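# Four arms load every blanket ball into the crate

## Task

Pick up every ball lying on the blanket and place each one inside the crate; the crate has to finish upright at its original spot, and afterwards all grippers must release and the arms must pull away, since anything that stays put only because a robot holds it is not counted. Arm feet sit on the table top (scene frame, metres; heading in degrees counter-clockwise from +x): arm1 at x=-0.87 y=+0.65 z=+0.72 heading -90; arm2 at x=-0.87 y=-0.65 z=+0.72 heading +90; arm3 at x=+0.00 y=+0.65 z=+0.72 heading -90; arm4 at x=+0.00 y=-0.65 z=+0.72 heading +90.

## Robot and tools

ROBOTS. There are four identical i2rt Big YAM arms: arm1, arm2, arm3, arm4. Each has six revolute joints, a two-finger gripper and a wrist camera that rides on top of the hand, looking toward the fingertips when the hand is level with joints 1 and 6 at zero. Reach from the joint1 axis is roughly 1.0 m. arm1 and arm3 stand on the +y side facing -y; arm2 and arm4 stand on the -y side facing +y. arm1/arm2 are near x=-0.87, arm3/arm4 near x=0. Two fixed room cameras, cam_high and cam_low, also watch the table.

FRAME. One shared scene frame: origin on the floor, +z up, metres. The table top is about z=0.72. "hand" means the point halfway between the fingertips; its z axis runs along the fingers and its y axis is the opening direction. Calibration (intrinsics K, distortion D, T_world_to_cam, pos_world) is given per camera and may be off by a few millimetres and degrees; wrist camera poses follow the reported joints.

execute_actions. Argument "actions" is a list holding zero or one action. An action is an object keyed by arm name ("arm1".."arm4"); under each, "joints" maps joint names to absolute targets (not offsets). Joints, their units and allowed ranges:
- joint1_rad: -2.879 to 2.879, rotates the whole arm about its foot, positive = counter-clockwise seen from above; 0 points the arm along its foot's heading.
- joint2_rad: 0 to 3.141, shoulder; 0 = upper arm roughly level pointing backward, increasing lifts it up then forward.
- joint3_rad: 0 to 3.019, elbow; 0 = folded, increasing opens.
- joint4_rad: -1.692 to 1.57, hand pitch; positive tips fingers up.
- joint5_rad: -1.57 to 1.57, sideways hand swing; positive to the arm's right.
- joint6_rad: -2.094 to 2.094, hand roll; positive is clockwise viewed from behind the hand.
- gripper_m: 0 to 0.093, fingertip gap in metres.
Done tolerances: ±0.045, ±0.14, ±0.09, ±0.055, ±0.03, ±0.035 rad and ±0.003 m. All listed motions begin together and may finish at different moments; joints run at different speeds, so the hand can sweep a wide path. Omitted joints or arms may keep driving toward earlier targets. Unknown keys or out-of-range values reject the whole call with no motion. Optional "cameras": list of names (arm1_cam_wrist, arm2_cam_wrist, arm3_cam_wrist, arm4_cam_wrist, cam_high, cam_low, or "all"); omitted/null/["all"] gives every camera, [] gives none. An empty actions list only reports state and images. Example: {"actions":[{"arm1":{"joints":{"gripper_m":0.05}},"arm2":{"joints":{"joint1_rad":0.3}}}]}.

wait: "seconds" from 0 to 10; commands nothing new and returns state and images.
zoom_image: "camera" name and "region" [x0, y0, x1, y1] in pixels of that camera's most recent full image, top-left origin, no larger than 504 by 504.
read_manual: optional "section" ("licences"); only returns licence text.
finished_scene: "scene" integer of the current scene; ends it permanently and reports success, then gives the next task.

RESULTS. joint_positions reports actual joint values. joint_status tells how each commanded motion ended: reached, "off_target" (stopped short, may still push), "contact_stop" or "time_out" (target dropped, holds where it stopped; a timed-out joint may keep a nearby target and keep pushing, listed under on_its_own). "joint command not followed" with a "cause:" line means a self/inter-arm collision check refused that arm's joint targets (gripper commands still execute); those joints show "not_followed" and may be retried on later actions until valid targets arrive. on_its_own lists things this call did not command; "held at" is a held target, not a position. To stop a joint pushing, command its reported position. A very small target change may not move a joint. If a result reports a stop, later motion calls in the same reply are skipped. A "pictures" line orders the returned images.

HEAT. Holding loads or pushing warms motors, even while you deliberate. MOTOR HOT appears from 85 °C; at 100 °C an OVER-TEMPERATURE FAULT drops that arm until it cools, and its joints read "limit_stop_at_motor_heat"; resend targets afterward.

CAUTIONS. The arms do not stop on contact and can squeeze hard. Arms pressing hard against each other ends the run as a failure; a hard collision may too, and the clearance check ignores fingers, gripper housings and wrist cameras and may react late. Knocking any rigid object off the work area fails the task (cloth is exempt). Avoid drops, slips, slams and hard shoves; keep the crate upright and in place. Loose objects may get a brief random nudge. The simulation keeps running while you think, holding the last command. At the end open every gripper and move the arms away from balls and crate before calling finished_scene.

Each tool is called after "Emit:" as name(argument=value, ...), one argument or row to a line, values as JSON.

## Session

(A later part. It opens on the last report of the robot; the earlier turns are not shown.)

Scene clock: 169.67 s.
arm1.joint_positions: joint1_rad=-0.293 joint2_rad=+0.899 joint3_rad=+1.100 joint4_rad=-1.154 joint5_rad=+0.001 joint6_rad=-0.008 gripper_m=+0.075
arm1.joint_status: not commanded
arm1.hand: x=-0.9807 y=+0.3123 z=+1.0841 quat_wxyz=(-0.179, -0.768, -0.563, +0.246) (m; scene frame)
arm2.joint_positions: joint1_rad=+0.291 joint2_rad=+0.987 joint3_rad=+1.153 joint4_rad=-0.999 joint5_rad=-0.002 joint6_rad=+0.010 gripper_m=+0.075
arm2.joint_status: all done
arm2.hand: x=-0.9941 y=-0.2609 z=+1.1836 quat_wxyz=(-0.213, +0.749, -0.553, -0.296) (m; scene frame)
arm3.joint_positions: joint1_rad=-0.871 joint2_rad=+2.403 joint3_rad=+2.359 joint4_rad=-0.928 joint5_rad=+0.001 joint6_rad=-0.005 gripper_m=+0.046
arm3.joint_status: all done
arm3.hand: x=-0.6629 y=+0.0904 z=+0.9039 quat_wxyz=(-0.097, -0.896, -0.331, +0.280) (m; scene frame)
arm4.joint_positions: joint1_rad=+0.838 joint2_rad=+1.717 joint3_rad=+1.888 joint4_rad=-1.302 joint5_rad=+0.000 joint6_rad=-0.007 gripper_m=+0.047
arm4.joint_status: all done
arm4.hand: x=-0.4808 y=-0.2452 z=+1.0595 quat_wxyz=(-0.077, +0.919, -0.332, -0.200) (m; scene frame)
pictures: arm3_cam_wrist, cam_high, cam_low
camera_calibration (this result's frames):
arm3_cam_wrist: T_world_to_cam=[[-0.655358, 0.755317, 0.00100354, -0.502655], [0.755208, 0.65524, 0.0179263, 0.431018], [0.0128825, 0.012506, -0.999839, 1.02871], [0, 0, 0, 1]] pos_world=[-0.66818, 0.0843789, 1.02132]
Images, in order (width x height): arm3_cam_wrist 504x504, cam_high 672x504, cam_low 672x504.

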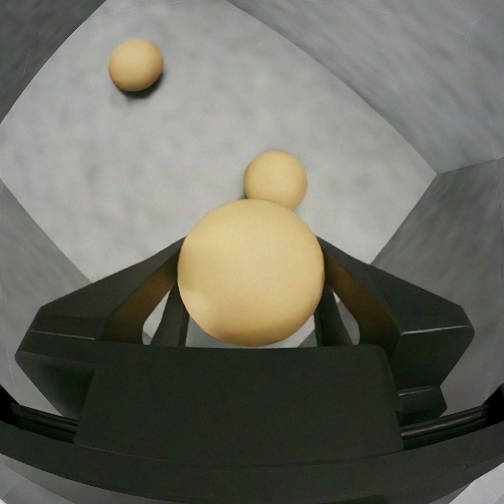

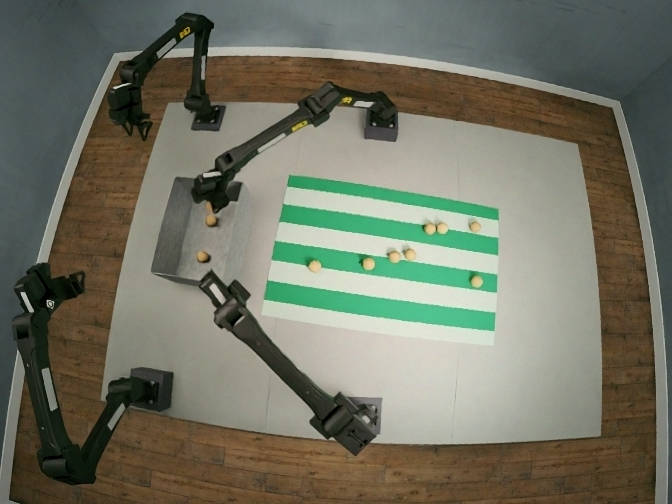

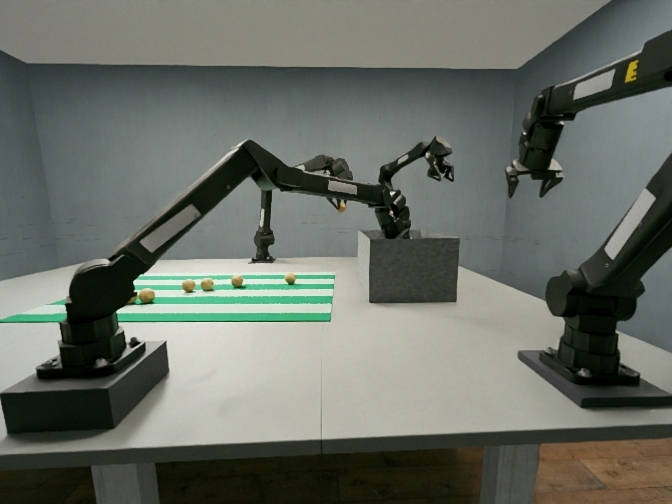

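Emit:
execute_actions(
  actions=[
    {"arm3":{"joints":{"joint2_rad":2.49}},"arm4":{"joints":{"joint2_rad":1.9,"joint3_rad":2.635,"joint4_rad":-1.03}}},
  ],
  cameras=["arm3_cam_wrist","cam_high","cam_low"],
)

Scene clock: 176.37 s.
arm1.joint_positions: joint1_rad=-0.293 joint2_rad=+0.899 joint3_rad=+1.100 joint4_rad=-1.154 joint5_rad=+0.001 joint6_rad=-0.008 gripper_m=+0.075
arm1.joint_status: not commanded
arm1.hand: x=-0.9807 y=+0.3123 z=+1.0841 quat_wxyz=(-0.179, -0.768, -0.563, +0.246) (m; scene frame)
arm2.joint_positions: joint1_rad=+0.291 joint2_rad=+0.987 joint3_rad=+1.153 joint4_rad=-0.999 joint5_rad=-0.002 joint6_rad=+0.010 gripper_m=+0.075
arm2.joint_status: not commanded
arm2.hand: x=-0.9941 y=-0.2609 z=+1.1836 quat_wxyz=(-0.213, +0.749, -0.553, -0.296) (m; scene frame)
arm3.joint_positions: joint1_rad=-0.871 joint2_rad=+2.464 joint3_rad=+2.359 joint4_rad=-0.928 joint5_rad=+0.001 joint6_rad=-0.005 gripper_m=+0.046
arm3.joint_status: all done
arm3.hand: x=-0.6614 y=+0.0922 z=+0.8523 quat_wxyz=(-0.087, -0.904, -0.334, +0.253) (m; scene frame)
arm4.joint_positions: joint1_rad=+0.838 joint2_rad=+1.896 joint3_rad=+2.594 joint4_rad=-1.041 joint5_rad=+0.000 joint6_rad=-0.007 gripper_m=+0.047
arm4.joint_status: all done
arm4.hand: x=-0.5648 y=-0.1762 z=+1.3508 quat_wxyz=(-0.201, +0.772, -0.278, -0.536) (m; scene frame)
pictures: arm3_cam_wrist, cam_high, cam_low
camera_calibration (this result's frames):
arm3_cam_wrist: T_world_to_cam=[[-0.655042, 0.755592, 0.000174196, -0.502065], [0.753247, 0.652991, 0.078874, 0.376573], [0.0594829, 0.0517971, -0.996885, 1.00178], [0, 0, 0, 1]] pos_world=[-0.672115, 0.0815677, 0.969041]
Images, in order (width x height): arm3_cam_wrist 504x504, cam_high 672x504, cam_low 672x504.

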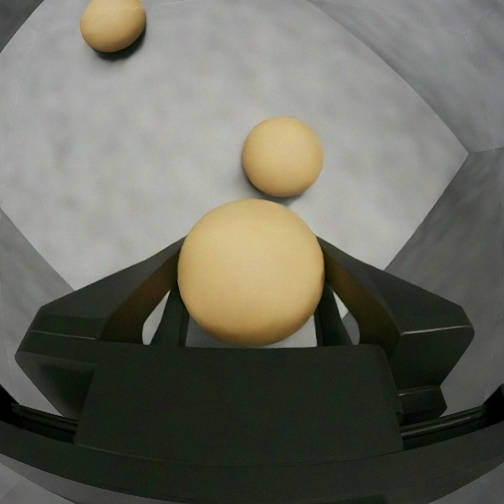

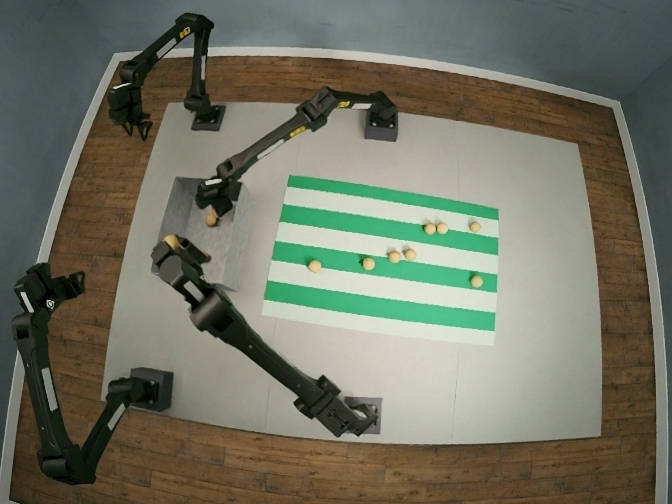

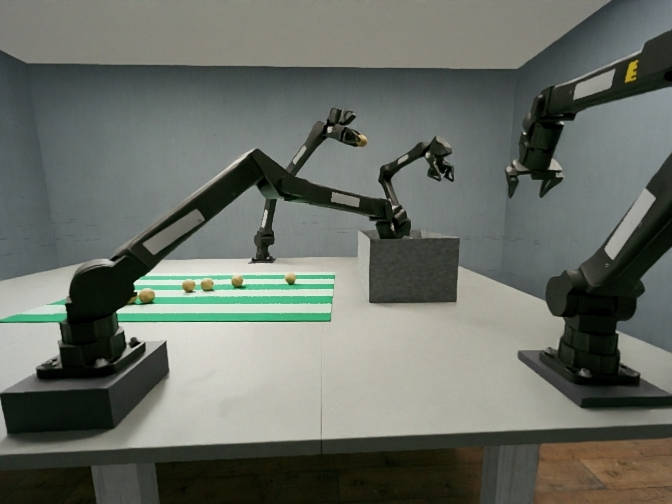

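Emit:
execute_actions(
  actions=[
    {"arm3":{"joints":{"joint2_rad":2.17,"gripper_m":0.075}},"arm4":{"joints":{"joint2_rad":2.06}}},
  ],
  cameras=[],
)

Emit:
execute_actions(
  actions=[
    {"arm3":{"joints":{"joint1_rad":-0.75,"joint2_rad":1.65,"joint3_rad":1.75,"joint4_rad":-1.2}},"arm4":{"joints":{"joint2_rad":2.43}}},
  ],
  cameras=["arm4_cam_wrist","cam_high"],
)

Scene clock: 184.20 s.
arm1.joint_positions: joint1_rad=-0.293 joint2_rad=+0.899 joint3_rad=+1.100 joint4_rad=-1.154 joint5_rad=+0.001 joint6_rad=-0.008 gripper_m=+0.075
arm1.joint_status: not commanded
arm1.hand: x=-0.9807 y=+0.3123 z=+1.0841 quat_wxyz=(-0.179, -0.768, -0.563, +0.246) (m; scene frame)
arm2.joint_positions: joint1_rad=+0.291 joint2_rad=+0.987 joint3_rad=+1.153 joint4_rad=-0.999 joint5_rad=-0.002 joint6_rad=+0.010 gripper_m=+0.075
arm2.joint_status: not commanded
arm2.hand: x=-0.9941 y=-0.2609 z=+1.1836 quat_wxyz=(-0.213, +0.749, -0.553, -0.296) (m; scene frame)
arm3.joint_positions: joint1_rad=-0.871 joint2_rad=+2.139 joint3_rad=+2.390 joint4_rad=-0.927 joint5_rad=+0.001 joint6_rad=-0.005 gripper_m=+0.075
arm3.joint_status: all done
arm3.hand: x=-0.6436 y=+0.1044 z=+1.1417 quat_wxyz=(-0.144, -0.845, -0.313, +0.409) (m; scene frame)
arm4.joint_positions: joint1_rad=+0.838 joint2_rad=+2.092 joint3_rad=+2.601 joint4_rad=-1.041 joint5_rad=+0.000 joint6_rad=-0.007 gripper_m=+0.047
arm4.joint_status: all done
arm4.hand: x=-0.6272 y=-0.1224 z=+1.2054 quat_wxyz=(-0.173, +0.819, -0.295, -0.461) (m; scene frame)
pictures: none
No camera images: the call's "cameras" was empty. Leave "cameras" out to get every camera's image.

Scene clock: 185.73 s.
arm1.joint_positions: joint1_rad=-0.293 joint2_rad=+0.899 joint3_rad=+1.100 joint4_rad=-1.154 joint5_rad=+0.001 joint6_rad=-0.008 gripper_m=+0.075
arm1.joint_status: not commanded
arm1.hand: x=-0.9807 y=+0.3123 z=+1.0841 quat_wxyz=(-0.179, -0.768, -0.563, +0.246) (m; scene frame)
arm2.joint_positions: joint1_rad=+0.291 joint2_rad=+0.987 joint3_rad=+1.153 joint4_rad=-0.999 joint5_rad=-0.002 joint6_rad=+0.010 gripper_m=+0.075
arm2.joint_status: not commanded
arm2.hand: x=-0.9941 y=-0.2609 z=+1.1836 quat_wxyz=(-0.213, +0.749, -0.553, -0.296) (m; scene frame)
arm3.joint_positions: joint1_rad=-0.743 joint2_rad=+1.628 joint3_rad=+1.750 joint4_rad=-1.194 joint5_rad=-0.001 joint6_rad=-0.005 gripper_m=+0.075
arm3.joint_status: all done
arm3.hand: x=-0.4088 y=+0.2009 z=+1.1219 quat_wxyz=(-0.096, -0.885, -0.393, +0.228) (m; scene frame)
arm4.joint_positions: joint1_rad=+0.838 joint2_rad=+2.466 joint3_rad=+2.601 joint4_rad=-1.037 joint5_rad=+0.000 joint6_rad=-0.007 gripper_m=+0.047
arm4.joint_status: all done
arm4.hand: x=-0.6816 y=-0.0741 z=+0.8917 quat_wxyz=(-0.115, +0.890, -0.321, -0.303) (m; scene frame)
pictures: arm4_cam_wrist, cam_high
camera_calibration (this result's frames):
arm4_cam_wrist: T_world_to_cam=[[0.637239, 0.770665, 0.0010184, 0.492475], [0.769634, -0.636317, -0.0525771, 0.531749], [-0.0398713, 0.034288, -0.998616, 0.993241], [0, 0, 0, 1]] pos_world=[-0.683474, -0.0752288, 1.01932]
Images, in order (width x height): arm4_cam_wrist 504x504, cam_high 672x504.

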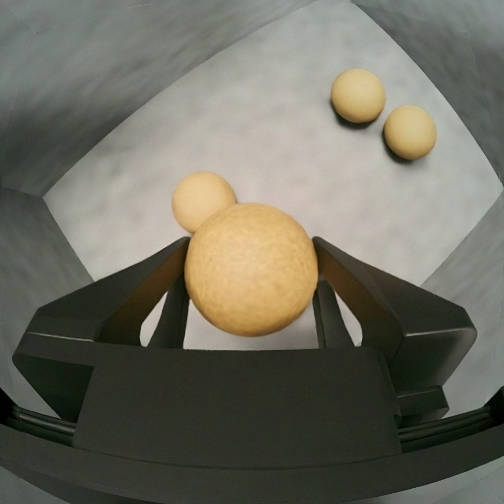

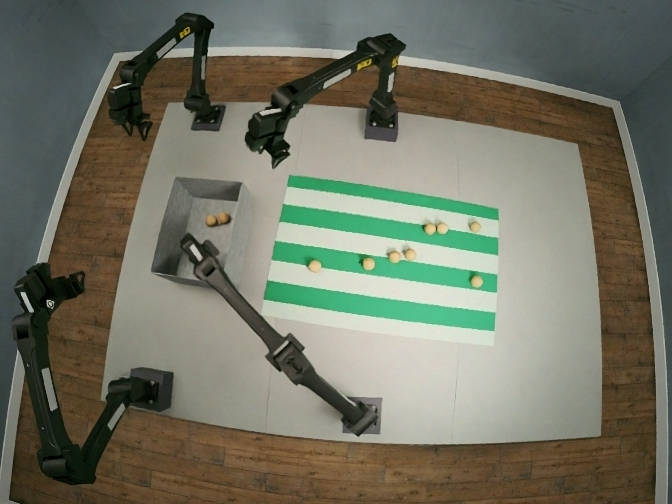

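Emit:
execute_actions(
  actions=[
    {"arm3":{"joints":{"joint1_rad":0.44,"joint2_rad":1.89,"joint3_rad":1.547,"joint4_rad":-1.195,"joint6_rad":-1.25,"gripper_m":0.093}},"arm4":{"joints":{"joint2_rad":2.52}}},
  ],
  cameras=["arm3_cam_wrist","arm4_cam_wrist","cam_high"],
)

Scene clock: 205.90 s.
arm1.joint_positions: joint1_rad=-0.293 joint2_rad=+0.899 joint3_rad=+1.100 joint4_rad=-1.154 joint5_rad=+0.001 joint6_rad=-0.008 gripper_m=+0.075
arm1.joint_status: not commanded
arm1.hand: x=-0.9807 y=+0.3123 z=+1.0841 quat_wxyz=(-0.179, -0.768, -0.563, +0.246) (m; scene frame)
arm2.joint_positions: joint1_rad=+0.291 joint2_rad=+0.987 joint3_rad=+1.153 joint4_rad=-0.999 joint5_rad=-0.002 joint6_rad=+0.010 gripper_m=+0.075
arm2.joint_status: not commanded
arm2.hand: x=-0.9941 y=-0.2609 z=+1.1836 quat_wxyz=(-0.213, +0.749, -0.553, -0.296) (m; scene frame)
arm3.joint_positions: joint1_rad=+0.444 joint2_rad=+1.919 joint3_rad=+1.530 joint4_rad=-1.192 joint5_rad=-0.002 joint6_rad=-1.243 gripper_m=+0.093
arm3.joint_status: all done
arm3.hand: x=+0.2441 y=+0.1393 z=+0.8546 quat_wxyz=(+0.004, +0.059, -0.998, -0.007) (m; scene frame)
arm4.joint_positions: joint1_rad=+0.838 joint2_rad=+2.510 joint3_rad=+2.601 joint4_rad=-1.037 joint5_rad=+0.000 joint6_rad=-0.007 gripper_m=+0.047
arm4.joint_status: all done
arm4.hand: x=-0.6820 y=-0.0735 z=+0.8532 quat_wxyz=(-0.107, +0.896, -0.324, -0.283) (m; scene frame)
pictures: arm3_cam_wrist, arm4_cam_wrist, cam_high
camera_calibration (this result's frames):
arm3_cam_wrist: T_world_to_cam=[[0.119276, -0.992418, -0.0296713, 0.13549], [-0.801153, -0.113854, 0.58753, -0.284914], [-0.586453, -0.0463069, -0.808658, 0.958283], [0, 0, 0, 1]] pos_world=[0.317568, 0.146399, 0.946339]
arm4_cam_wrist: T_world_to_cam=[[0.637401, 0.770532, 0.000527366, 0.492814], [0.770508, -0.637375, -0.00835353, 0.493163], [-0.00610053, 0.00573089, -0.999965, 0.97686], [0, 0, 0, 1]] pos_world=[-0.688147, -0.0709976, 0.980685]
Images, in order (width x height): arm3_cam_wrist 504x504, arm4_cam_wrist 504x504, cam_high 672x504.

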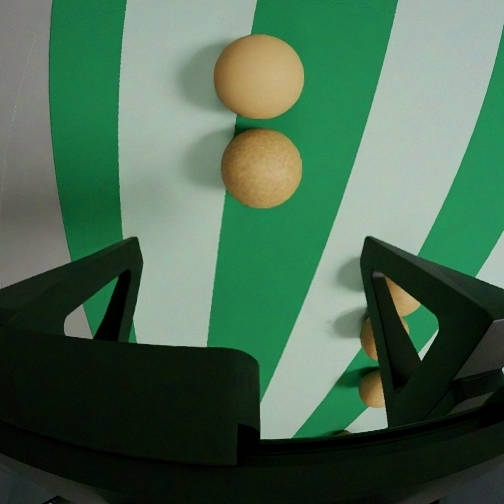

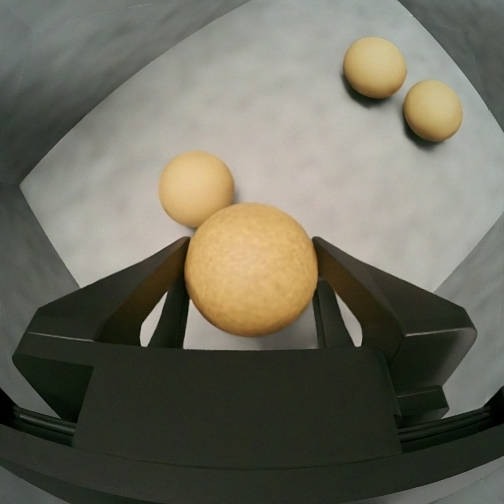

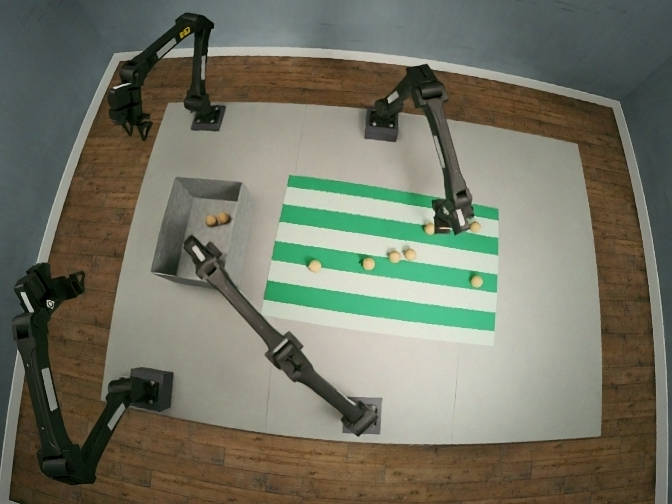

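Emit:
execute_actions(
  actions=[
    {"arm3":{"joints":{"joint2_rad":2.048,"joint3_rad":1.456,"joint4_rad":-0.965}},"arm4":{"joints":{"joint2_rad":2.22,"gripper_m":0.075}}},
  ],
  cameras=["arm3_cam_wrist"],
)

Scene clock: 212.93 s.
arm1.joint_positions: joint1_rad=-0.293 joint2_rad=+0.899 joint3_rad=+1.100 joint4_rad=-1.154 joint5_rad=+0.001 joint6_rad=-0.008 gripper_m=+0.075
arm1.joint_status: not commanded
arm1.hand: x=-0.9807 y=+0.3123 z=+1.0841 quat_wxyz=(-0.179, -0.768, -0.563, +0.246) (m; scene frame)
arm2.joint_positions: joint1_rad=+0.291 joint2_rad=+0.987 joint3_rad=+1.153 joint4_rad=-0.999 joint5_rad=-0.002 joint6_rad=+0.010 gripper_m=+0.075
arm2.joint_status: not commanded
arm2.hand: x=-0.9941 y=-0.2609 z=+1.1836 quat_wxyz=(-0.213, +0.749, -0.553, -0.296) (m; scene frame)
arm3.joint_positions: joint1_rad=+0.444 joint2_rad=+2.044 joint3_rad=+1.448 joint4_rad=-0.973 joint5_rad=-0.002 joint6_rad=-1.243 gripper_m=+0.093
arm3.joint_status: all done
arm3.hand: x=+0.2459 y=+0.1344 z=+0.7583 quat_wxyz=(+0.002, +0.059, -0.998, -0.002) (m; scene frame)
arm4.joint_positions: joint1_rad=+0.838 joint2_rad=+2.211 joint3_rad=+2.615 joint4_rad=-1.035 joint5_rad=+0.000 joint6_rad=-0.007 gripper_m=+0.075
arm4.joint_status: all done
arm4.hand: x=-0.6546 y=-0.0986 z=+1.1182 quat_wxyz=(-0.158, +0.841, -0.303, -0.420) (m; scene frame)
pictures: arm3_cam_wrist
camera_calibration (this result's frames):
arm3_cam_wrist: T_world_to_cam=[[0.120216, -0.992583, -0.0181124, 0.118533], [-0.804148, -0.10806, 0.584525, -0.225174], [-0.582147, -0.055704, -0.811173, 0.883384], [0, 0, 0, 1]] pos_world=[0.318936, 0.14253, 0.850344]
Images, in order (width x height): arm3_cam_wrist 504x504.

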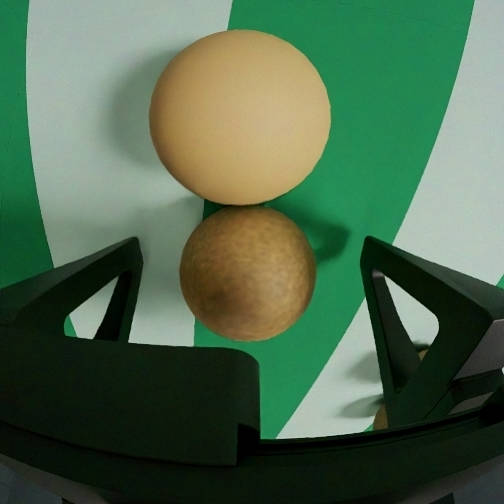

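Emit:
execute_actions(
  actions=[
    {"arm3":{"joints":{"gripper_m":0.036}},"arm4":{"joints":{"joint1_rad":-0.1,"joint2_rad":1.55,"joint3_rad":1.75,"joint4_rad":-1.3,"gripper_m":0.093}},"arm2":{"joints":{"joint1_rad":-0.3,"gripper_m":0.093}}},
  ],
  cameras=["cam_high"],
)

Scene clock: 231.53 s.
arm1.joint_positions: joint1_rad=-0.293 joint2_rad=+0.899 joint3_rad=+1.100 joint4_rad=-1.154 joint5_rad=+0.001 joint6_rad=-0.008 gripper_m=+0.075
arm1.joint_status: not commanded
arm1.hand: x=-0.9807 y=+0.3123 z=+1.0841 quat_wxyz=(-0.179, -0.768, -0.563, +0.246) (m; scene frame)
arm2.joint_positions: joint1_rad=-0.294 joint2_rad=+0.988 joint3_rad=+1.153 joint4_rad=-0.999 joint5_rad=+0.000 joint6_rad=+0.010 gripper_m=+0.093
arm2.joint_status: all done
arm2.hand: x=-0.7562 y=-0.2571 z=+1.1828 quat_wxyz=(-0.288, +0.557, -0.746, -0.223) (m; scene frame)
arm3.joint_positions: joint1_rad=+0.444 joint2_rad=+2.044 joint3_rad=+1.448 joint4_rad=-0.973 joint5_rad=-0.002 joint6_rad=-1.244 gripper_m=+0.047
arm3.joint_status: gripper_m off_target (ended at +0.047, target +0.036)
arm3.hand: x=+0.2459 y=+0.1343 z=+0.7583 quat_wxyz=(+0.002, +0.059, -0.998, -0.002) (m; scene frame)
arm4.joint_positions: joint1_rad=-0.105 joint2_rad=+1.545 joint3_rad=+1.751 joint4_rad=-1.297 joint5_rad=+0.002 joint6_rad=-0.005 gripper_m=+0.093
arm4.joint_status: all done
arm4.hand: x=+0.0385 y=-0.0836 z=+1.0974 quat_wxyz=(-0.178, +0.664, -0.709, -0.156) (m; scene frame)
pictures: cam_high
Images, in order (width x height): cam_high 672x504.

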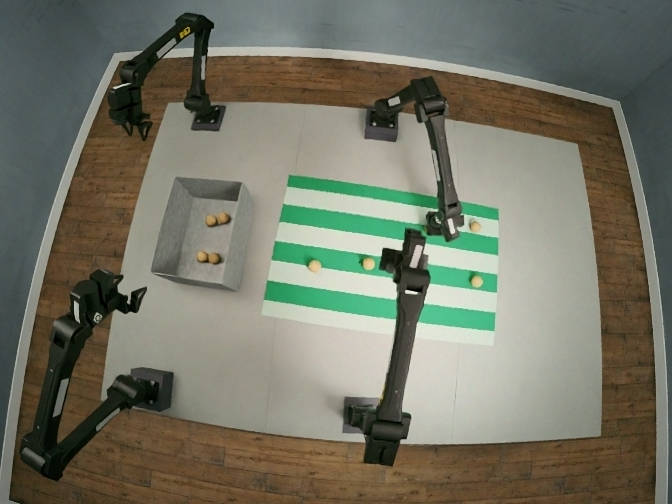

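Emit:
execute_actions(
  actions=[
    {"arm3":{"joints":{"joint1_rad":-0.865,"joint2_rad":1.5,"joint3_rad":1.5,"joint4_rad":-1.3}},"arm4":{"joints":{"joint1_rad":-0.688,"joint2_rad":1.7,"joint4_rad":-1.45}},"arm2":{"joints":{"joint1_rad":-0.843,"joint2_rad":1.9,"joint3_rad":1.9,"joint4_rad":-0.88}}},
  ],
  cameras=["cam_high"],
)

Emit:
execute_actions(
  actions=[
    {"arm3":{"joints":{"joint2_rad":2.1,"joint3_rad":2.40,"joint4_rad":-0.923,"joint6_rad":0}},"arm4":{"joints":{"joint2_rad":2.145,"joint3_rad":2.115,"joint4_rad":-1.188}},"arm2":{"joints":{"joint2_rad":2.465,"joint3_rad":2.355}}},
  ],
  cameras=["arm2_cam_wrist","arm4_cam_wrist","cam_high"],
)

Scene clock: 252.43 s.
arm1.joint_positions: joint1_rad=-0.293 joint2_rad=+0.899 joint3_rad=+1.100 joint4_rad=-1.154 joint5_rad=+0.001 joint6_rad=-0.008 gripper_m=+0.075
arm1.joint_status: not commanded
arm1.hand: x=-0.9807 y=+0.3123 z=+1.0841 quat_wxyz=(-0.179, -0.768, -0.563, +0.246) (m; scene frame)
arm2.joint_positions: joint1_rad=-0.854 joint2_rad=+1.912 joint3_rad=+1.851 joint4_rad=-0.891 joint5_rad=+0.000 joint6_rad=+0.010 gripper_m=+0.093
arm2.joint_status: all done
arm2.hand: x=-0.3226 y=-0.1588 z=+1.0589 quat_wxyz=(-0.284, +0.336, -0.890, -0.115) (m; scene frame)
arm3.joint_positions: joint1_rad=-0.869 joint2_rad=+1.479 joint3_rad=+1.492 joint4_rad=-1.292 joint5_rad=+0.001 joint6_rad=-1.244 gripper_m=+0.047
arm3.joint_status: all done
arm3.hand: x=-0.3856 y=+0.3211 z=+1.0703 quat_wxyz=(+0.043, -0.556, -0.818, +0.140) (m; scene frame)
arm4.joint_positions: joint1_rad=-0.686 joint2_rad=+1.730 joint3_rad=+1.744 joint4_rad=-1.443 joint5_rad=+0.001 joint6_rad=-0.005 gripper_m=+0.093
arm4.joint_status: all done
arm4.hand: x=+0.3420 y=-0.2013 z=+0.9858 quat_wxyz=(-0.068, +0.444, -0.893, -0.027) (m; scene frame)
pictures: cam_high
Images, in order (width x height): cam_high 672x504.

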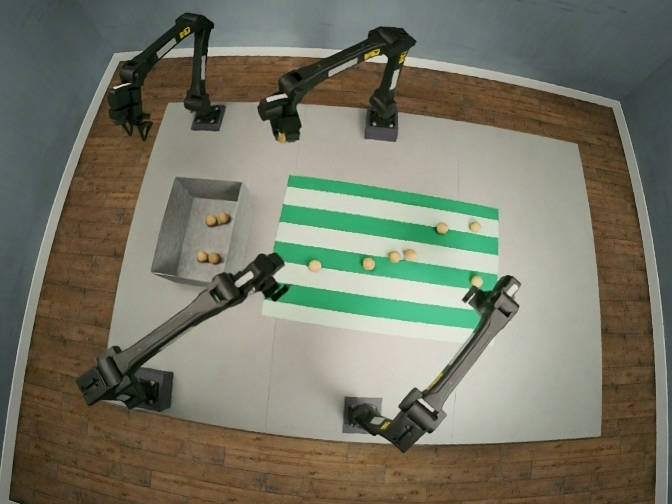

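Scene clock: 254.43 s.
arm1.joint_positions: joint1_rad=-0.293 joint2_rad=+0.899 joint3_rad=+1.100 joint4_rad=-1.154 joint5_rad=+0.001 joint6_rad=-0.008 gripper_m=+0.075
arm1.joint_status: not commanded
arm1.hand: x=-0.9807 y=+0.3123 z=+1.0841 quat_wxyz=(-0.179, -0.768, -0.563, +0.246) (m; scene frame)
arm2.joint_positions: joint1_rad=-0.854 joint2_rad=+2.481 joint3_rad=+2.308 joint4_rad=-0.889 joint5_rad=+0.000 joint6_rad=+0.010 gripper_m=+0.093
arm2.joint_status: all done
arm2.hand: x=-0.2324 y=-0.0750 z=+0.8474 quat_wxyz=(-0.235, +0.342, -0.905, -0.096) (m; scene frame)
arm3.joint_positions: joint1_rad=-0.869 joint2_rad=+2.099 joint3_rad=+2.360 joint4_rad=-0.932 joint5_rad=+0.001 joint6_rad=-0.008 gripper_m=+0.047
arm3.joint_status: all done
arm3.hand: x=-0.6332 y=+0.1104 z=+1.1572 quat_wxyz=(-0.145, -0.843, -0.314, +0.412) (m; scene frame)
arm4.joint_positions: joint1_rad=-0.686 joint2_rad=+2.176 joint3_rad=+2.051 joint4_rad=-1.195 joint5_rad=+0.001 joint6_rad=-0.005 gripper_m=+0.093
arm4.joint_status: all done
arm4.hand: x=+0.4456 y=-0.0686 z=+0.8488 quat_wxyz=(-0.117, +0.441, -0.888, -0.051) (m; scene frame)
pictures: arm2_cam_wrist, arm4_cam_wrist, cam_high
camera_calibration (this result's frames):
arm2_cam_wrist: T_world_to_cam=[[0.652406, -0.75778, -0.0117006, 0.103679], [-0.751509, -0.648849, 0.119284, -0.318977], [-0.097983, -0.0690285, -0.992791, 0.938781], [0, 0, 0, 1]] pos_world=[-0.215371, -0.0635994, 0.971276]
arm4_cam_wrist: T_world_to_cam=[[0.796837, -0.604189, 0.00252101, -0.396746], [-0.568137, -0.747857, 0.34341, -0.082211], [-0.205599, -0.275074, -0.939182, 0.997337], [0, 0, 0, 1]] pos_world=[0.474487, -0.0268502, 0.965913]
Images, in order (width x height): arm2_cam_wrist 504x504, arm4_cam_wrist 504x504, cam_high 672x504.

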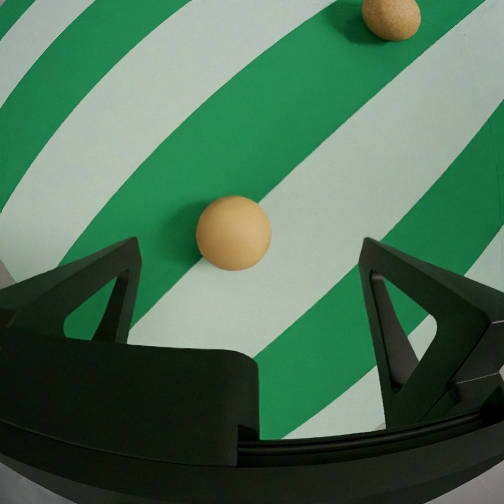

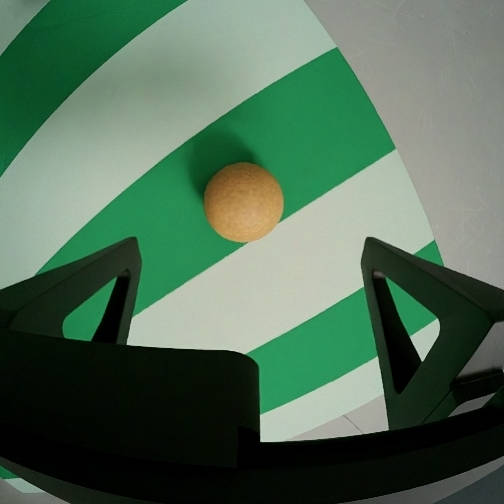

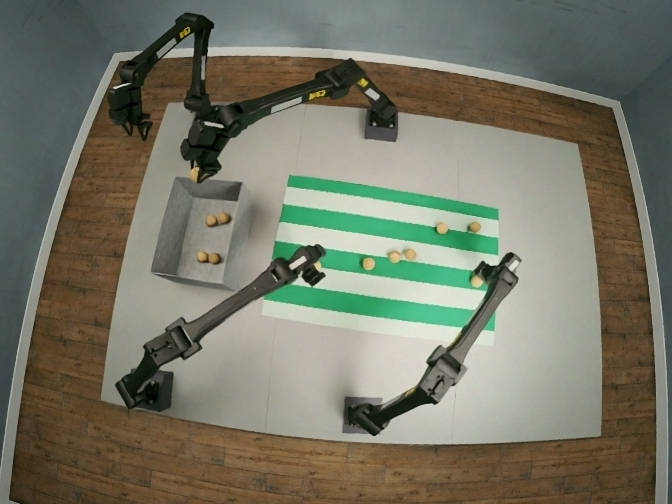

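Emit:
execute_actions(
  actions=[
    {"arm3":{"joints":{"joint1_rad":-0.84,"joint2_rad":2.43}},"arm4":{"joints":{"joint1_rad":-0.672,"joint2_rad":2.293,"joint4_rad":-1.152}},"arm2":{"joints":{"joint1_rad":-0.828,"joint2_rad":2.61,"joint4_rad":-0.74}}},
  ],
  cameras=["arm2_cam_wrist","arm3_cam_wrist","arm4_cam_wrist"],
)

Scene clock: 265.60 s.
arm1.joint_positions: joint1_rad=-0.293 joint2_rad=+0.899 joint3_rad=+1.100 joint4_rad=-1.154 joint5_rad=+0.001 joint6_rad=-0.008 gripper_m=+0.075
arm1.joint_status: not commanded
arm1.hand: x=-0.9807 y=+0.3123 z=+1.0841 quat_wxyz=(-0.179, -0.768, -0.563, +0.246) (m; scene frame)
arm2.joint_positions: joint1_rad=-0.836 joint2_rad=+2.606 joint3_rad=+2.324 joint4_rad=-0.760 joint5_rad=+0.000 joint6_rad=+0.010 gripper_m=+0.093
arm2.joint_status: all done
arm2.hand: x=-0.2322 y=-0.0532 z=+0.7657 quat_wxyz=(-0.243, +0.349, -0.899, -0.102) (m; scene frame)
arm3.joint_positions: joint1_rad=-0.847 joint2_rad=+2.458 joint3_rad=+2.366 joint4_rad=-0.927 joint5_rad=+0.001 joint6_rad=-0.007 gripper_m=+0.047
arm3.joint_status: all done
arm3.hand: x=-0.6496 y=+0.0751 z=+0.8605 quat_wxyz=(-0.092, -0.898, -0.345, +0.258) (m; scene frame)
arm4.joint_positions: joint1_rad=-0.681 joint2_rad=+2.303 joint3_rad=+2.067 joint4_rad=-1.160 joint5_rad=+0.001 joint6_rad=-0.005 gripper_m=+0.093
arm4.joint_status: all done
arm4.hand: x=+0.4474 y=-0.0615 z=+0.7659 quat_wxyz=(-0.083, +0.445, -0.891, -0.034) (m; scene frame)
pictures: arm2_cam_wrist, arm3_cam_wrist, arm4_cam_wrist
camera_calibration (this result's frames):
arm2_cam_wrist: T_world_to_cam=[[0.665653, -0.746164, -0.0120976, 0.123073], [-0.741719, -0.6633, 0.0994257, -0.27828], [-0.0822122, -0.05721, -0.994971, 0.865234], [0, 0, 0, 1]] pos_world=[-0.217197, -0.0432501, 0.89004]
arm3_cam_wrist: T_world_to_cam=[[-0.674145, 0.738598, 0.001098, -0.493375], [0.737048, 0.672633, 0.0657617, 0.37744], [0.0478329, 0.0451422, -0.997835, 1.00395], [0, 0, 0, 1]] pos_world=[-0.65882, 0.0652059, 0.977496]
arm4_cam_wrist: T_world_to_cam=[[0.799477, -0.600694, 0.00211507, -0.394374], [-0.547205, -0.726826, 0.415079, -0.110412], [-0.247798, -0.333003, -0.909783, 0.914564], [0, 0, 0, 1]] pos_world=[0.481502, -0.0125958, 0.878719]
Images, in order (width x height): arm2_cam_wrist 504x504, arm3_cam_wrist 504x504, arm4_cam_wrist 504x504.

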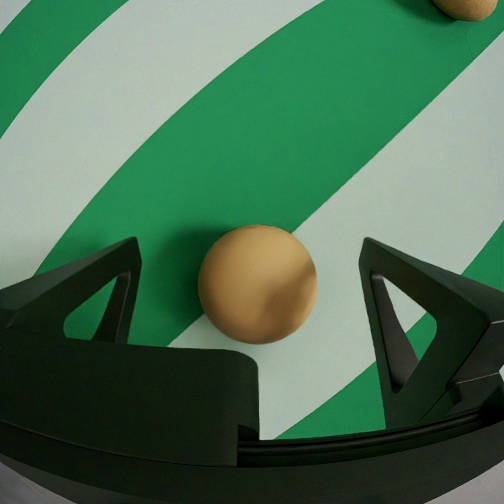

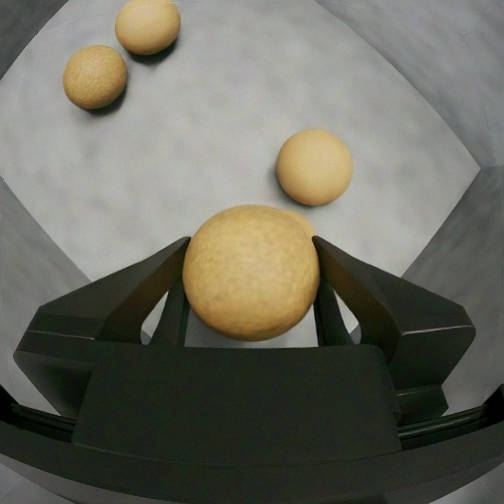

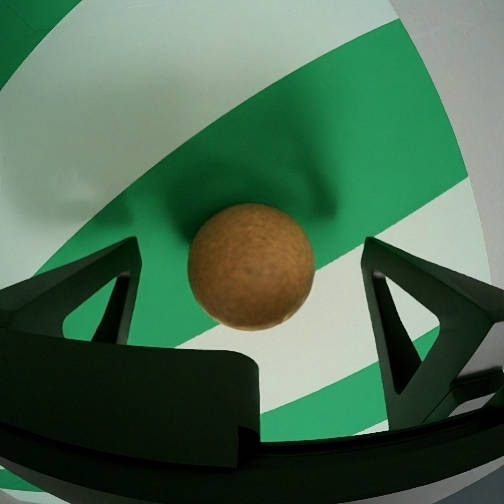

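Emit:
execute_actions(
  actions=[
    {"arm3":{"joints":{"joint2_rad":2.2,"gripper_m":0.075}},"arm4":{"joints":{"joint3_rad":2.047,"gripper_m":0.075}},"arm2":{"joints":{"joint3_rad":2.295,"gripper_m":0.075}}},
  ],
  cameras=["arm2_cam_wrist","arm4_cam_wrist"],
)

Scene clock: 270.50 s.
arm1.joint_positions: joint1_rad=-0.293 joint2_rad=+0.899 joint3_rad=+1.100 joint4_rad=-1.154 joint5_rad=+0.001 joint6_rad=-0.008 gripper_m=+0.075
arm1.joint_status: not commanded
arm1.hand: x=-0.9807 y=+0.3123 z=+1.0841 quat_wxyz=(-0.179, -0.768, -0.563, +0.246) (m; scene frame)
arm2.joint_positions: joint1_rad=-0.836 joint2_rad=+2.606 joint3_rad=+2.295 joint4_rad=-0.759 joint5_rad=+0.000 joint6_rad=+0.010 gripper_m=+0.075
arm2.joint_status: all done
arm2.hand: x=-0.2392 y=-0.0595 z=+0.7514 quat_wxyz=(-0.231, +0.350, -0.903, -0.097) (m; scene frame)
arm3.joint_positions: joint1_rad=-0.847 joint2_rad=+2.165 joint3_rad=+2.383 joint4_rad=-0.927 joint5_rad=+0.001 joint6_rad=-0.007 gripper_m=+0.075
arm3.joint_status: all done
arm3.hand: x=-0.6344 y=+0.0860 z=+1.1168 quat_wxyz=(-0.144, -0.847, -0.326, +0.394) (m; scene frame)
arm4.joint_positions: joint1_rad=-0.681 joint2_rad=+2.303 joint3_rad=+2.052 joint4_rad=-1.160 joint5_rad=+0.001 joint6_rad=-0.005 gripper_m=+0.075
arm4.joint_status: all done
arm4.hand: x=+0.4445 y=-0.0654 z=+0.7598 quat_wxyz=(-0.076, +0.445, -0.892, -0.031) (m; scene frame)
pictures: arm2_cam_wrist, arm4_cam_wrist
camera_calibration (this result's frames):
arm2_cam_wrist: T_world_to_cam=[[0.665584, -0.746236, -0.0114135, 0.12226], [-0.739189, -0.661254, 0.127842, -0.306804], [-0.102947, -0.0766527, -0.991729, 0.841449], [0, 0, 0, 1]] pos_world=[-0.221536, -0.0471415, 0.875107]
arm4_cam_wrist: T_world_to_cam=[[0.79941, -0.600783, 0.00203952, -0.394314], [-0.543611, -0.721882, 0.428222, -0.123549], [-0.255796, -0.343433, -0.903671, 0.905203], [0, 0, 0, 1]] pos_world=[0.479604, -0.0152079, 0.871716]
Images, in order (width x height): arm2_cam_wrist 504x504, arm4_cam_wrist 504x504.

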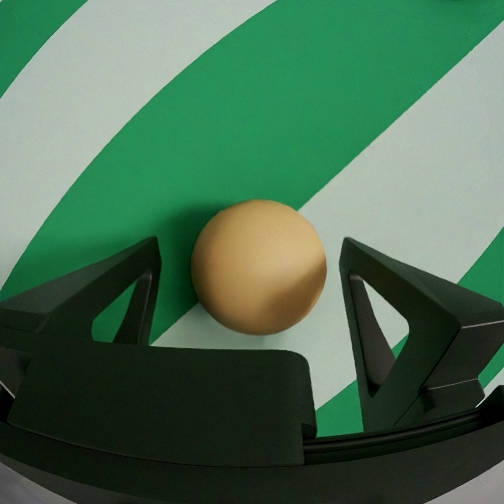

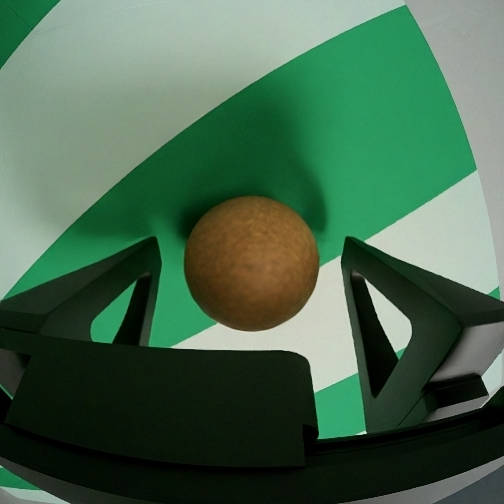

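Emit:
execute_actions(
  actions=[
    {"arm3":{"joints":{"joint1_rad":-0.15,"joint2_rad":1.55,"joint3_rad":1.65,"joint4_rad":-1.25,"gripper_m":0.093}},"arm4":{"joints":{"gripper_m":0.036}},"arm2":{"joints":{"gripper_m":0.036}}},
  ],
  cameras=["cam_high"],
)

Scene clock: 275.10 s.
arm1.joint_positions: joint1_rad=-0.293 joint2_rad=+0.899 joint3_rad=+1.100 joint4_rad=-1.154 joint5_rad=+0.001 joint6_rad=-0.008 gripper_m=+0.075
arm1.joint_status: not commanded
arm1.hand: x=-0.9807 y=+0.3123 z=+1.0841 quat_wxyz=(-0.179, -0.768, -0.563, +0.246) (m; scene frame)
arm2.joint_positions: joint1_rad=-0.836 joint2_rad=+2.606 joint3_rad=+2.295 joint4_rad=-0.759 joint5_rad=+0.000 joint6_rad=+0.010 gripper_m=+0.047
arm2.joint_status: gripper_m off_target (ended at +0.047, target +0.036)
arm2.hand: x=-0.2392 y=-0.0595 z=+0.7514 quat_wxyz=(-0.231, +0.350, -0.903, -0.097) (m; scene frame)
arm3.joint_positions: joint1_rad=-0.145 joint2_rad=+1.529 joint3_rad=+1.650 joint4_rad=-1.243 joint5_rad=-0.002 joint6_rad=-0.005 gripper_m=+0.093
arm3.joint_status: all done
arm3.hand: x=-0.0782 y=+0.0949 z=+1.1199 quat_wxyz=(-0.142, -0.735, -0.641, +0.169) (m; scene frame)
arm4.joint_positions: joint1_rad=-0.681 joint2_rad=+2.303 joint3_rad=+2.052 joint4_rad=-1.160 joint5_rad=+0.001 joint6_rad=-0.005 gripper_m=+0.047
arm4.joint_status: gripper_m off_target (ended at +0.047, target +0.036)
arm4.hand: x=+0.4445 y=-0.0654 z=+0.7598 quat_wxyz=(-0.076, +0.445, -0.892, -0.031) (m; scene frame)
pictures: cam_high
Images, in order (width x height): cam_high 672x504.

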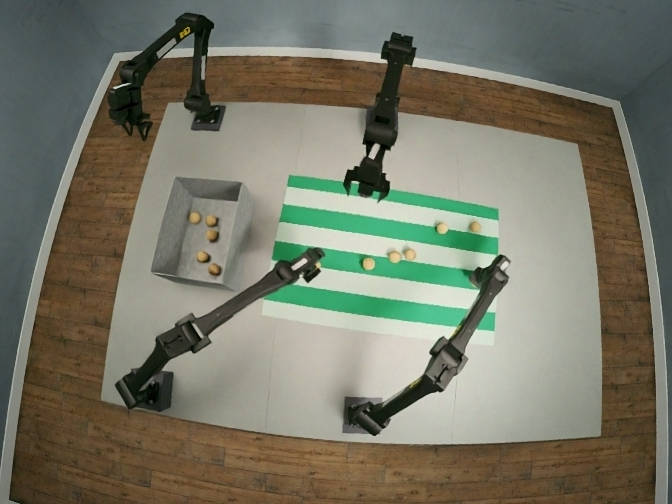

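Emit:
execute_actions(
  actions=[
    {"arm3":{"joints":{"joint1_rad":0.532,"joint2_rad":1.93,"joint3_rad":1.62,"joint4_rad":-1.215}},"arm4":{"joints":{"joint2_rad":1.6,"joint3_rad":1.88,"joint4_rad":-1.45}},"arm2":{"joints":{"joint1_rad":-0.68,"joint2_rad":1.95,"joint3_rad":2.1,"joint4_rad":-1.0}}},
  ],
  cameras=["arm3_cam_wrist","cam_high"],
)

Scene clock: 282.57 s.
arm1.joint_positions: joint1_rad=-0.293 joint2_rad=+0.899 joint3_rad=+1.100 joint4_rad=-1.154 joint5_rad=+0.001 joint6_rad=-0.008 gripper_m=+0.075
arm1.joint_status: not commanded
arm1.hand: x=-0.9807 y=+0.3123 z=+1.0841 quat_wxyz=(-0.179, -0.768, -0.563, +0.246) (m; scene frame)
arm2.joint_positions: joint1_rad=-0.681 joint2_rad=+1.949 joint3_rad=+2.092 joint4_rad=-0.984 joint5_rad=-0.001 joint6_rad=+0.010 gripper_m=+0.047
arm2.joint_status: all done
arm2.hand: x=-0.3969 y=-0.0493 z=+1.1477 quat_wxyz=(-0.321, +0.404, -0.841, -0.163) (m; scene frame)
arm3.joint_positions: joint1_rad=+0.536 joint2_rad=+1.956 joint3_rad=+1.601 joint4_rad=-1.215 joint5_rad=-0.002 joint6_rad=-0.005 gripper_m=+0.093
arm3.joint_status: all done
arm3.hand: x=+0.3000 y=+0.1468 z=+0.8589 quat_wxyz=(+0.003, -0.492, -0.871, -0.001) (m; scene frame)
arm4.joint_positions: joint1_rad=-0.681 joint2_rad=+1.607 joint3_rad=+1.866 joint4_rad=-1.445 joint5_rad=+0.001 joint6_rad=-0.005 gripper_m=+0.047
arm4.joint_status: all done
arm4.hand: x=+0.3381 y=-0.2000 z=+1.1065 quat_wxyz=(-0.176, +0.439, -0.877, -0.081) (m; scene frame)
pictures: arm3_cam_wrist, cam_high
camera_calibration (this result's frames):
arm3_cam_wrist: T_world_to_cam=[[-0.855277, -0.518029, -0.0121401, 0.344026], [-0.42576, 0.689199, 0.586288, -0.471164], [-0.295347, 0.506607, -0.810012, 0.827556], [0, 0, 0, 1]] pos_world=[0.338051, 0.0836954, 0.950744]
Images, in order (width x height): arm3_cam_wrist 504x504, cam_high 672x504.

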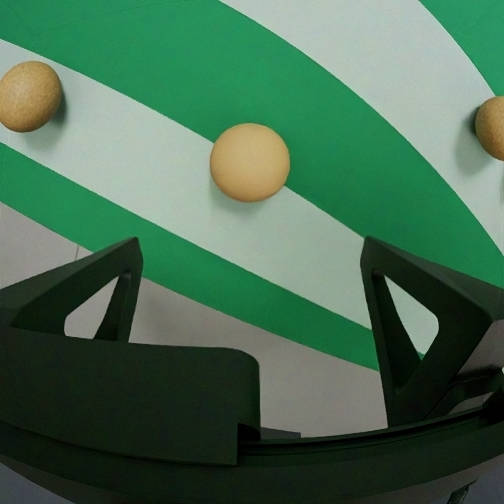

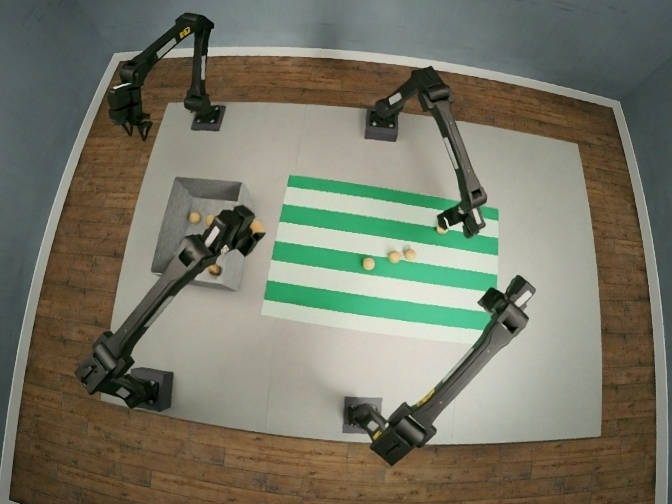

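Emit:
execute_actions(
  actions=[
    {"arm3":{"joints":{"joint2_rad":2.082,"joint3_rad":1.512,"joint4_rad":-0.988}},"arm4":{"joints":{"joint1_rad":0.3}},"arm2":{"joints":{"joint1_rad":-0.21,"joint2_rad":1.7,"joint3_rad":1.72,"joint4_rad":-1.09}}},
  ],
  cameras=["arm3_cam_wrist","arm2_cam_wrist"],
)

Scene clock: 289.73 s.
arm1.joint_positions: joint1_rad=-0.293 joint2_rad=+0.899 joint3_rad=+1.100 joint4_rad=-1.154 joint5_rad=+0.001 joint6_rad=-0.008 gripper_m=+0.075
arm1.joint_status: not commanded
arm1.hand: x=-0.9807 y=+0.3123 z=+1.0841 quat_wxyz=(-0.179, -0.768, -0.563, +0.246) (m; scene frame)
arm2.joint_positions: joint1_rad=-0.211 joint2_rad=+1.698 joint3_rad=+1.719 joint4_rad=-1.076 joint5_rad=-0.001 joint6_rad=+0.009 gripper_m=+0.047
arm2.joint_status: all done
arm2.hand: x=-0.7461 y=-0.0243 z=+1.1117 quat_wxyz=(-0.198, +0.610, -0.749, -0.168) (m; scene frame)
arm3.joint_positions: joint1_rad=+0.536 joint2_rad=+2.080 joint3_rad=+1.503 joint4_rad=-0.996 joint5_rad=-0.002 joint6_rad=-0.005 gripper_m=+0.093
arm3.joint_status: all done
arm3.hand: x=+0.2992 y=+0.1473 z=+0.7554 quat_wxyz=(+0.004, -0.492, -0.871, -0.001) (m; scene frame)
arm4.joint_positions: joint1_rad=+0.309 joint2_rad=+1.607 joint3_rad=+1.866 joint4_rad=-1.445 joint5_rad=-0.002 joint6_rad=-0.005 gripper_m=+0.047
arm4.joint_status: all done
arm4.hand: x=-0.1921 y=-0.1167 z=+1.1006 quat_wxyz=(-0.112, +0.804, -0.564, -0.151) (m; scene frame)
pictures: arm2_cam_wrist, arm3_cam_wrist
camera_calibration (this result's frames):
arm2_cam_wrist: T_world_to_cam=[[0.976673, -0.214568, -0.0083809, 0.73169], [-0.212415, -0.971117, 0.108684, -0.297481], [-0.031459, -0.104369, -0.994041, 1.20455], [0, 0, 0, 1]] pos_world=[-0.739917, -0.00617446, 1.23584]
arm3_cam_wrist: T_world_to_cam=[[-0.855303, -0.517986, -0.0121621, 0.342371], [-0.424833, 0.687664, 0.588757, -0.413084], [-0.296605, 0.508732, -0.808218, 0.741959], [0, 0, 0, 1]] pos_world=[0.337408, 0.0839478, 0.847035]
Images, in order (width x height): arm2_cam_wrist 504x504, arm3_cam_wrist 504x504.

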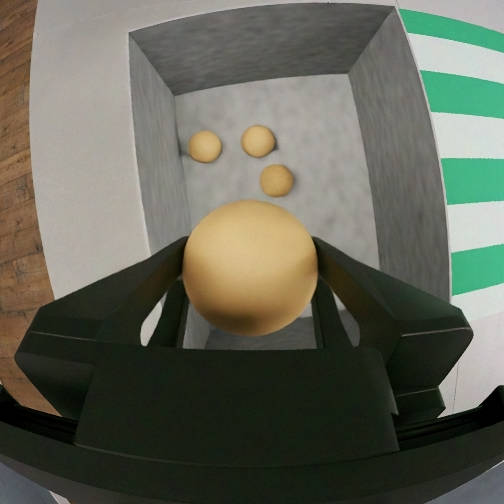

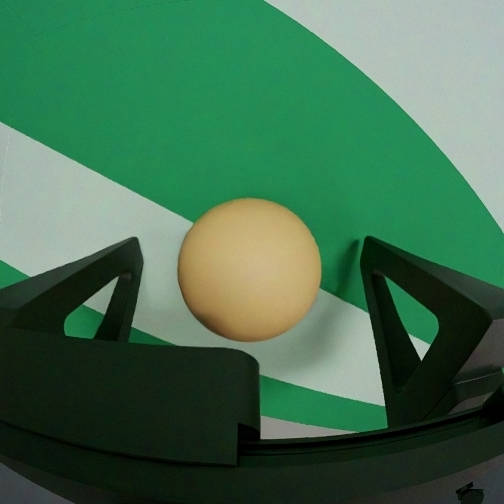

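Emit:
execute_actions(
  actions=[
    {"arm3":{"joints":{"gripper_m":0.036}},"arm4":{"joints":{"joint1_rad":0.825}},"arm2":{"joints":{"joint2_rad":2.115}}},
  ],
  cameras=["arm2_cam_wrist"],
)

Emit:
execute_actions(
  actions=[
    {"arm3":{"joints":{"joint1_rad":-0.6,"joint2_rad":1.5,"joint3_rad":1.55,"joint4_rad":-1.3}},"arm4":{"joints":{"joint2_rad":1.7,"joint3_rad":2.3,"joint4_rad":-1.2}},"arm2":{"joints":{"joint2_rad":1.55,"gripper_m":0.07}}},
  ],
  cameras=["cam_high"],
)

Scene clock: 295.83 s.
arm1.joint_positions: joint1_rad=-0.293 joint2_rad=+0.899 joint3_rad=+1.100 joint4_rad=-1.154 joint5_rad=+0.001 joint6_rad=-0.008 gripper_m=+0.075
arm1.joint_status: not commanded
arm1.hand: x=-0.9807 y=+0.3123 z=+1.0841 quat_wxyz=(-0.179, -0.768, -0.563, +0.246) (m; scene frame)
arm2.joint_positions: joint1_rad=-0.211 joint2_rad=+2.131 joint3_rad=+1.697 joint4_rad=-1.079 joint5_rad=-0.001 joint6_rad=+0.009 gripper_m=+0.047
arm2.joint_status: all done
arm2.hand: x=-0.7466 y=-0.0211 z=+0.8292 quat_wxyz=(-0.024, +0.632, -0.775, -0.023) (m; scene frame)
arm3.joint_positions: joint1_rad=+0.536 joint2_rad=+2.080 joint3_rad=+1.503 joint4_rad=-0.996 joint5_rad=-0.002 joint6_rad=-0.005 gripper_m=+0.047
arm3.joint_status: gripper_m off_target (ended at +0.047, target +0.036)
arm3.hand: x=+0.2992 y=+0.1473 z=+0.7554 quat_wxyz=(+0.004, -0.492, -0.871, -0.001) (m; scene frame)
arm4.joint_positions: joint1_rad=+0.827 joint2_rad=+1.607 joint3_rad=+1.866 joint4_rad=-1.445 joint5_rad=-0.002 joint6_rad=-0.005 gripper_m=+0.047
arm4.joint_status: all done
arm4.hand: x=-0.4310 y=-0.2796 z=+1.0983 quat_wxyz=(-0.067, +0.922, -0.340, -0.174) (m; scene frame)
pictures: arm2_cam_wrist
camera_calibration (this result's frames):
arm2_cam_wrist: T_world_to_cam=[[0.976796, -0.214158, 0.00226011, 0.721792], [-0.181753, -0.82332, 0.537689, -0.593485], [-0.11329, -0.525624, -0.84314, 0.728976], [0, 0, 0, 1]] pos_world=[-0.730326, 0.0491171, 0.932108]
Images, in order (width x height): arm2_cam_wrist 504x504.

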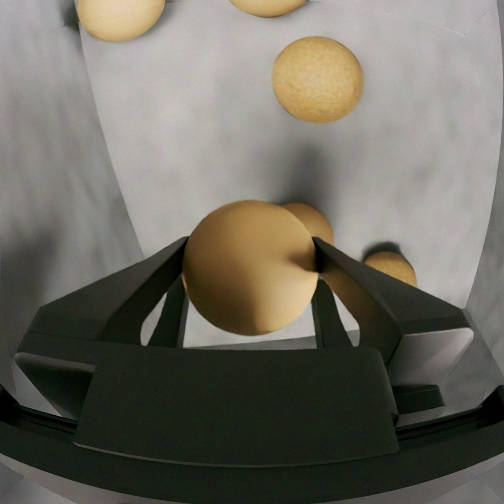

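Scene clock: 297.47 s.
arm1.joint_positions: joint1_rad=-0.293 joint2_rad=+0.899 joint3_rad=+1.100 joint4_rad=-1.154 joint5_rad=+0.001 joint6_rad=-0.008 gripper_m=+0.075
arm1.joint_status: not commanded
arm1.hand: x=-0.9807 y=+0.3123 z=+1.0841 quat_wxyz=(-0.179, -0.768, -0.563, +0.246) (m; scene frame)
arm2.joint_positions: joint1_rad=-0.211 joint2_rad=+1.543 joint3_rad=+1.712 joint4_rad=-1.079 joint5_rad=-0.001 joint6_rad=+0.009 gripper_m=+0.070
arm2.joint_status: all done
arm2.hand: x=-0.7524 y=-0.0584 z=+1.2011 quat_wxyz=(-0.251, +0.597, -0.732, -0.212) (m; scene frame)
arm3.joint_positions: joint1_rad=-0.601 joint2_rad=+1.478 joint3_rad=+1.541 joint4_rad=-1.292 joint5_rad=+0.002 joint6_rad=-0.004 gripper_m=+0.047
arm3.joint_status: all done
arm3.hand: x=-0.2908 y=+0.2220 z=+1.0923 quat_wxyz=(-0.075, -0.870, -0.462, +0.153) (m; scene frame)
arm4.joint_positions: joint1_rad=+0.827 joint2_rad=+1.703 joint3_rad=+2.249 joint4_rad=-1.210 joint5_rad=-0.002 joint6_rad=-0.005 gripper_m=+0.047
arm4.joint_status: all done
arm4.hand: x=-0.5043 y=-0.2175 z=+1.2645 quat_wxyz=(-0.154, +0.846, -0.311, -0.405) (m; scene frame)
pictures: cam_high
Images, in order (width x height): cam_high 672x504.

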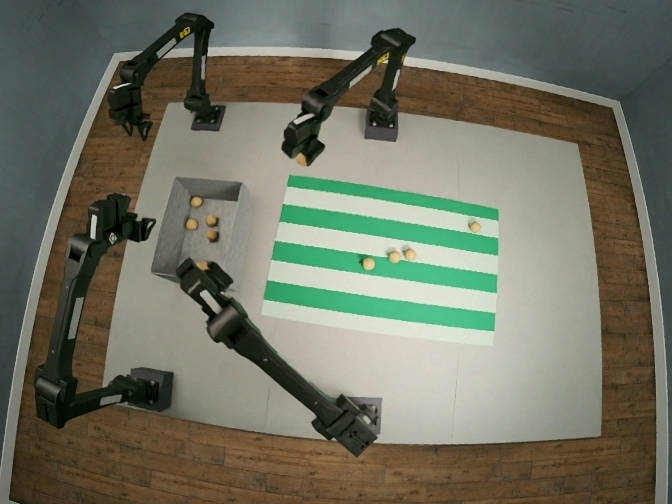

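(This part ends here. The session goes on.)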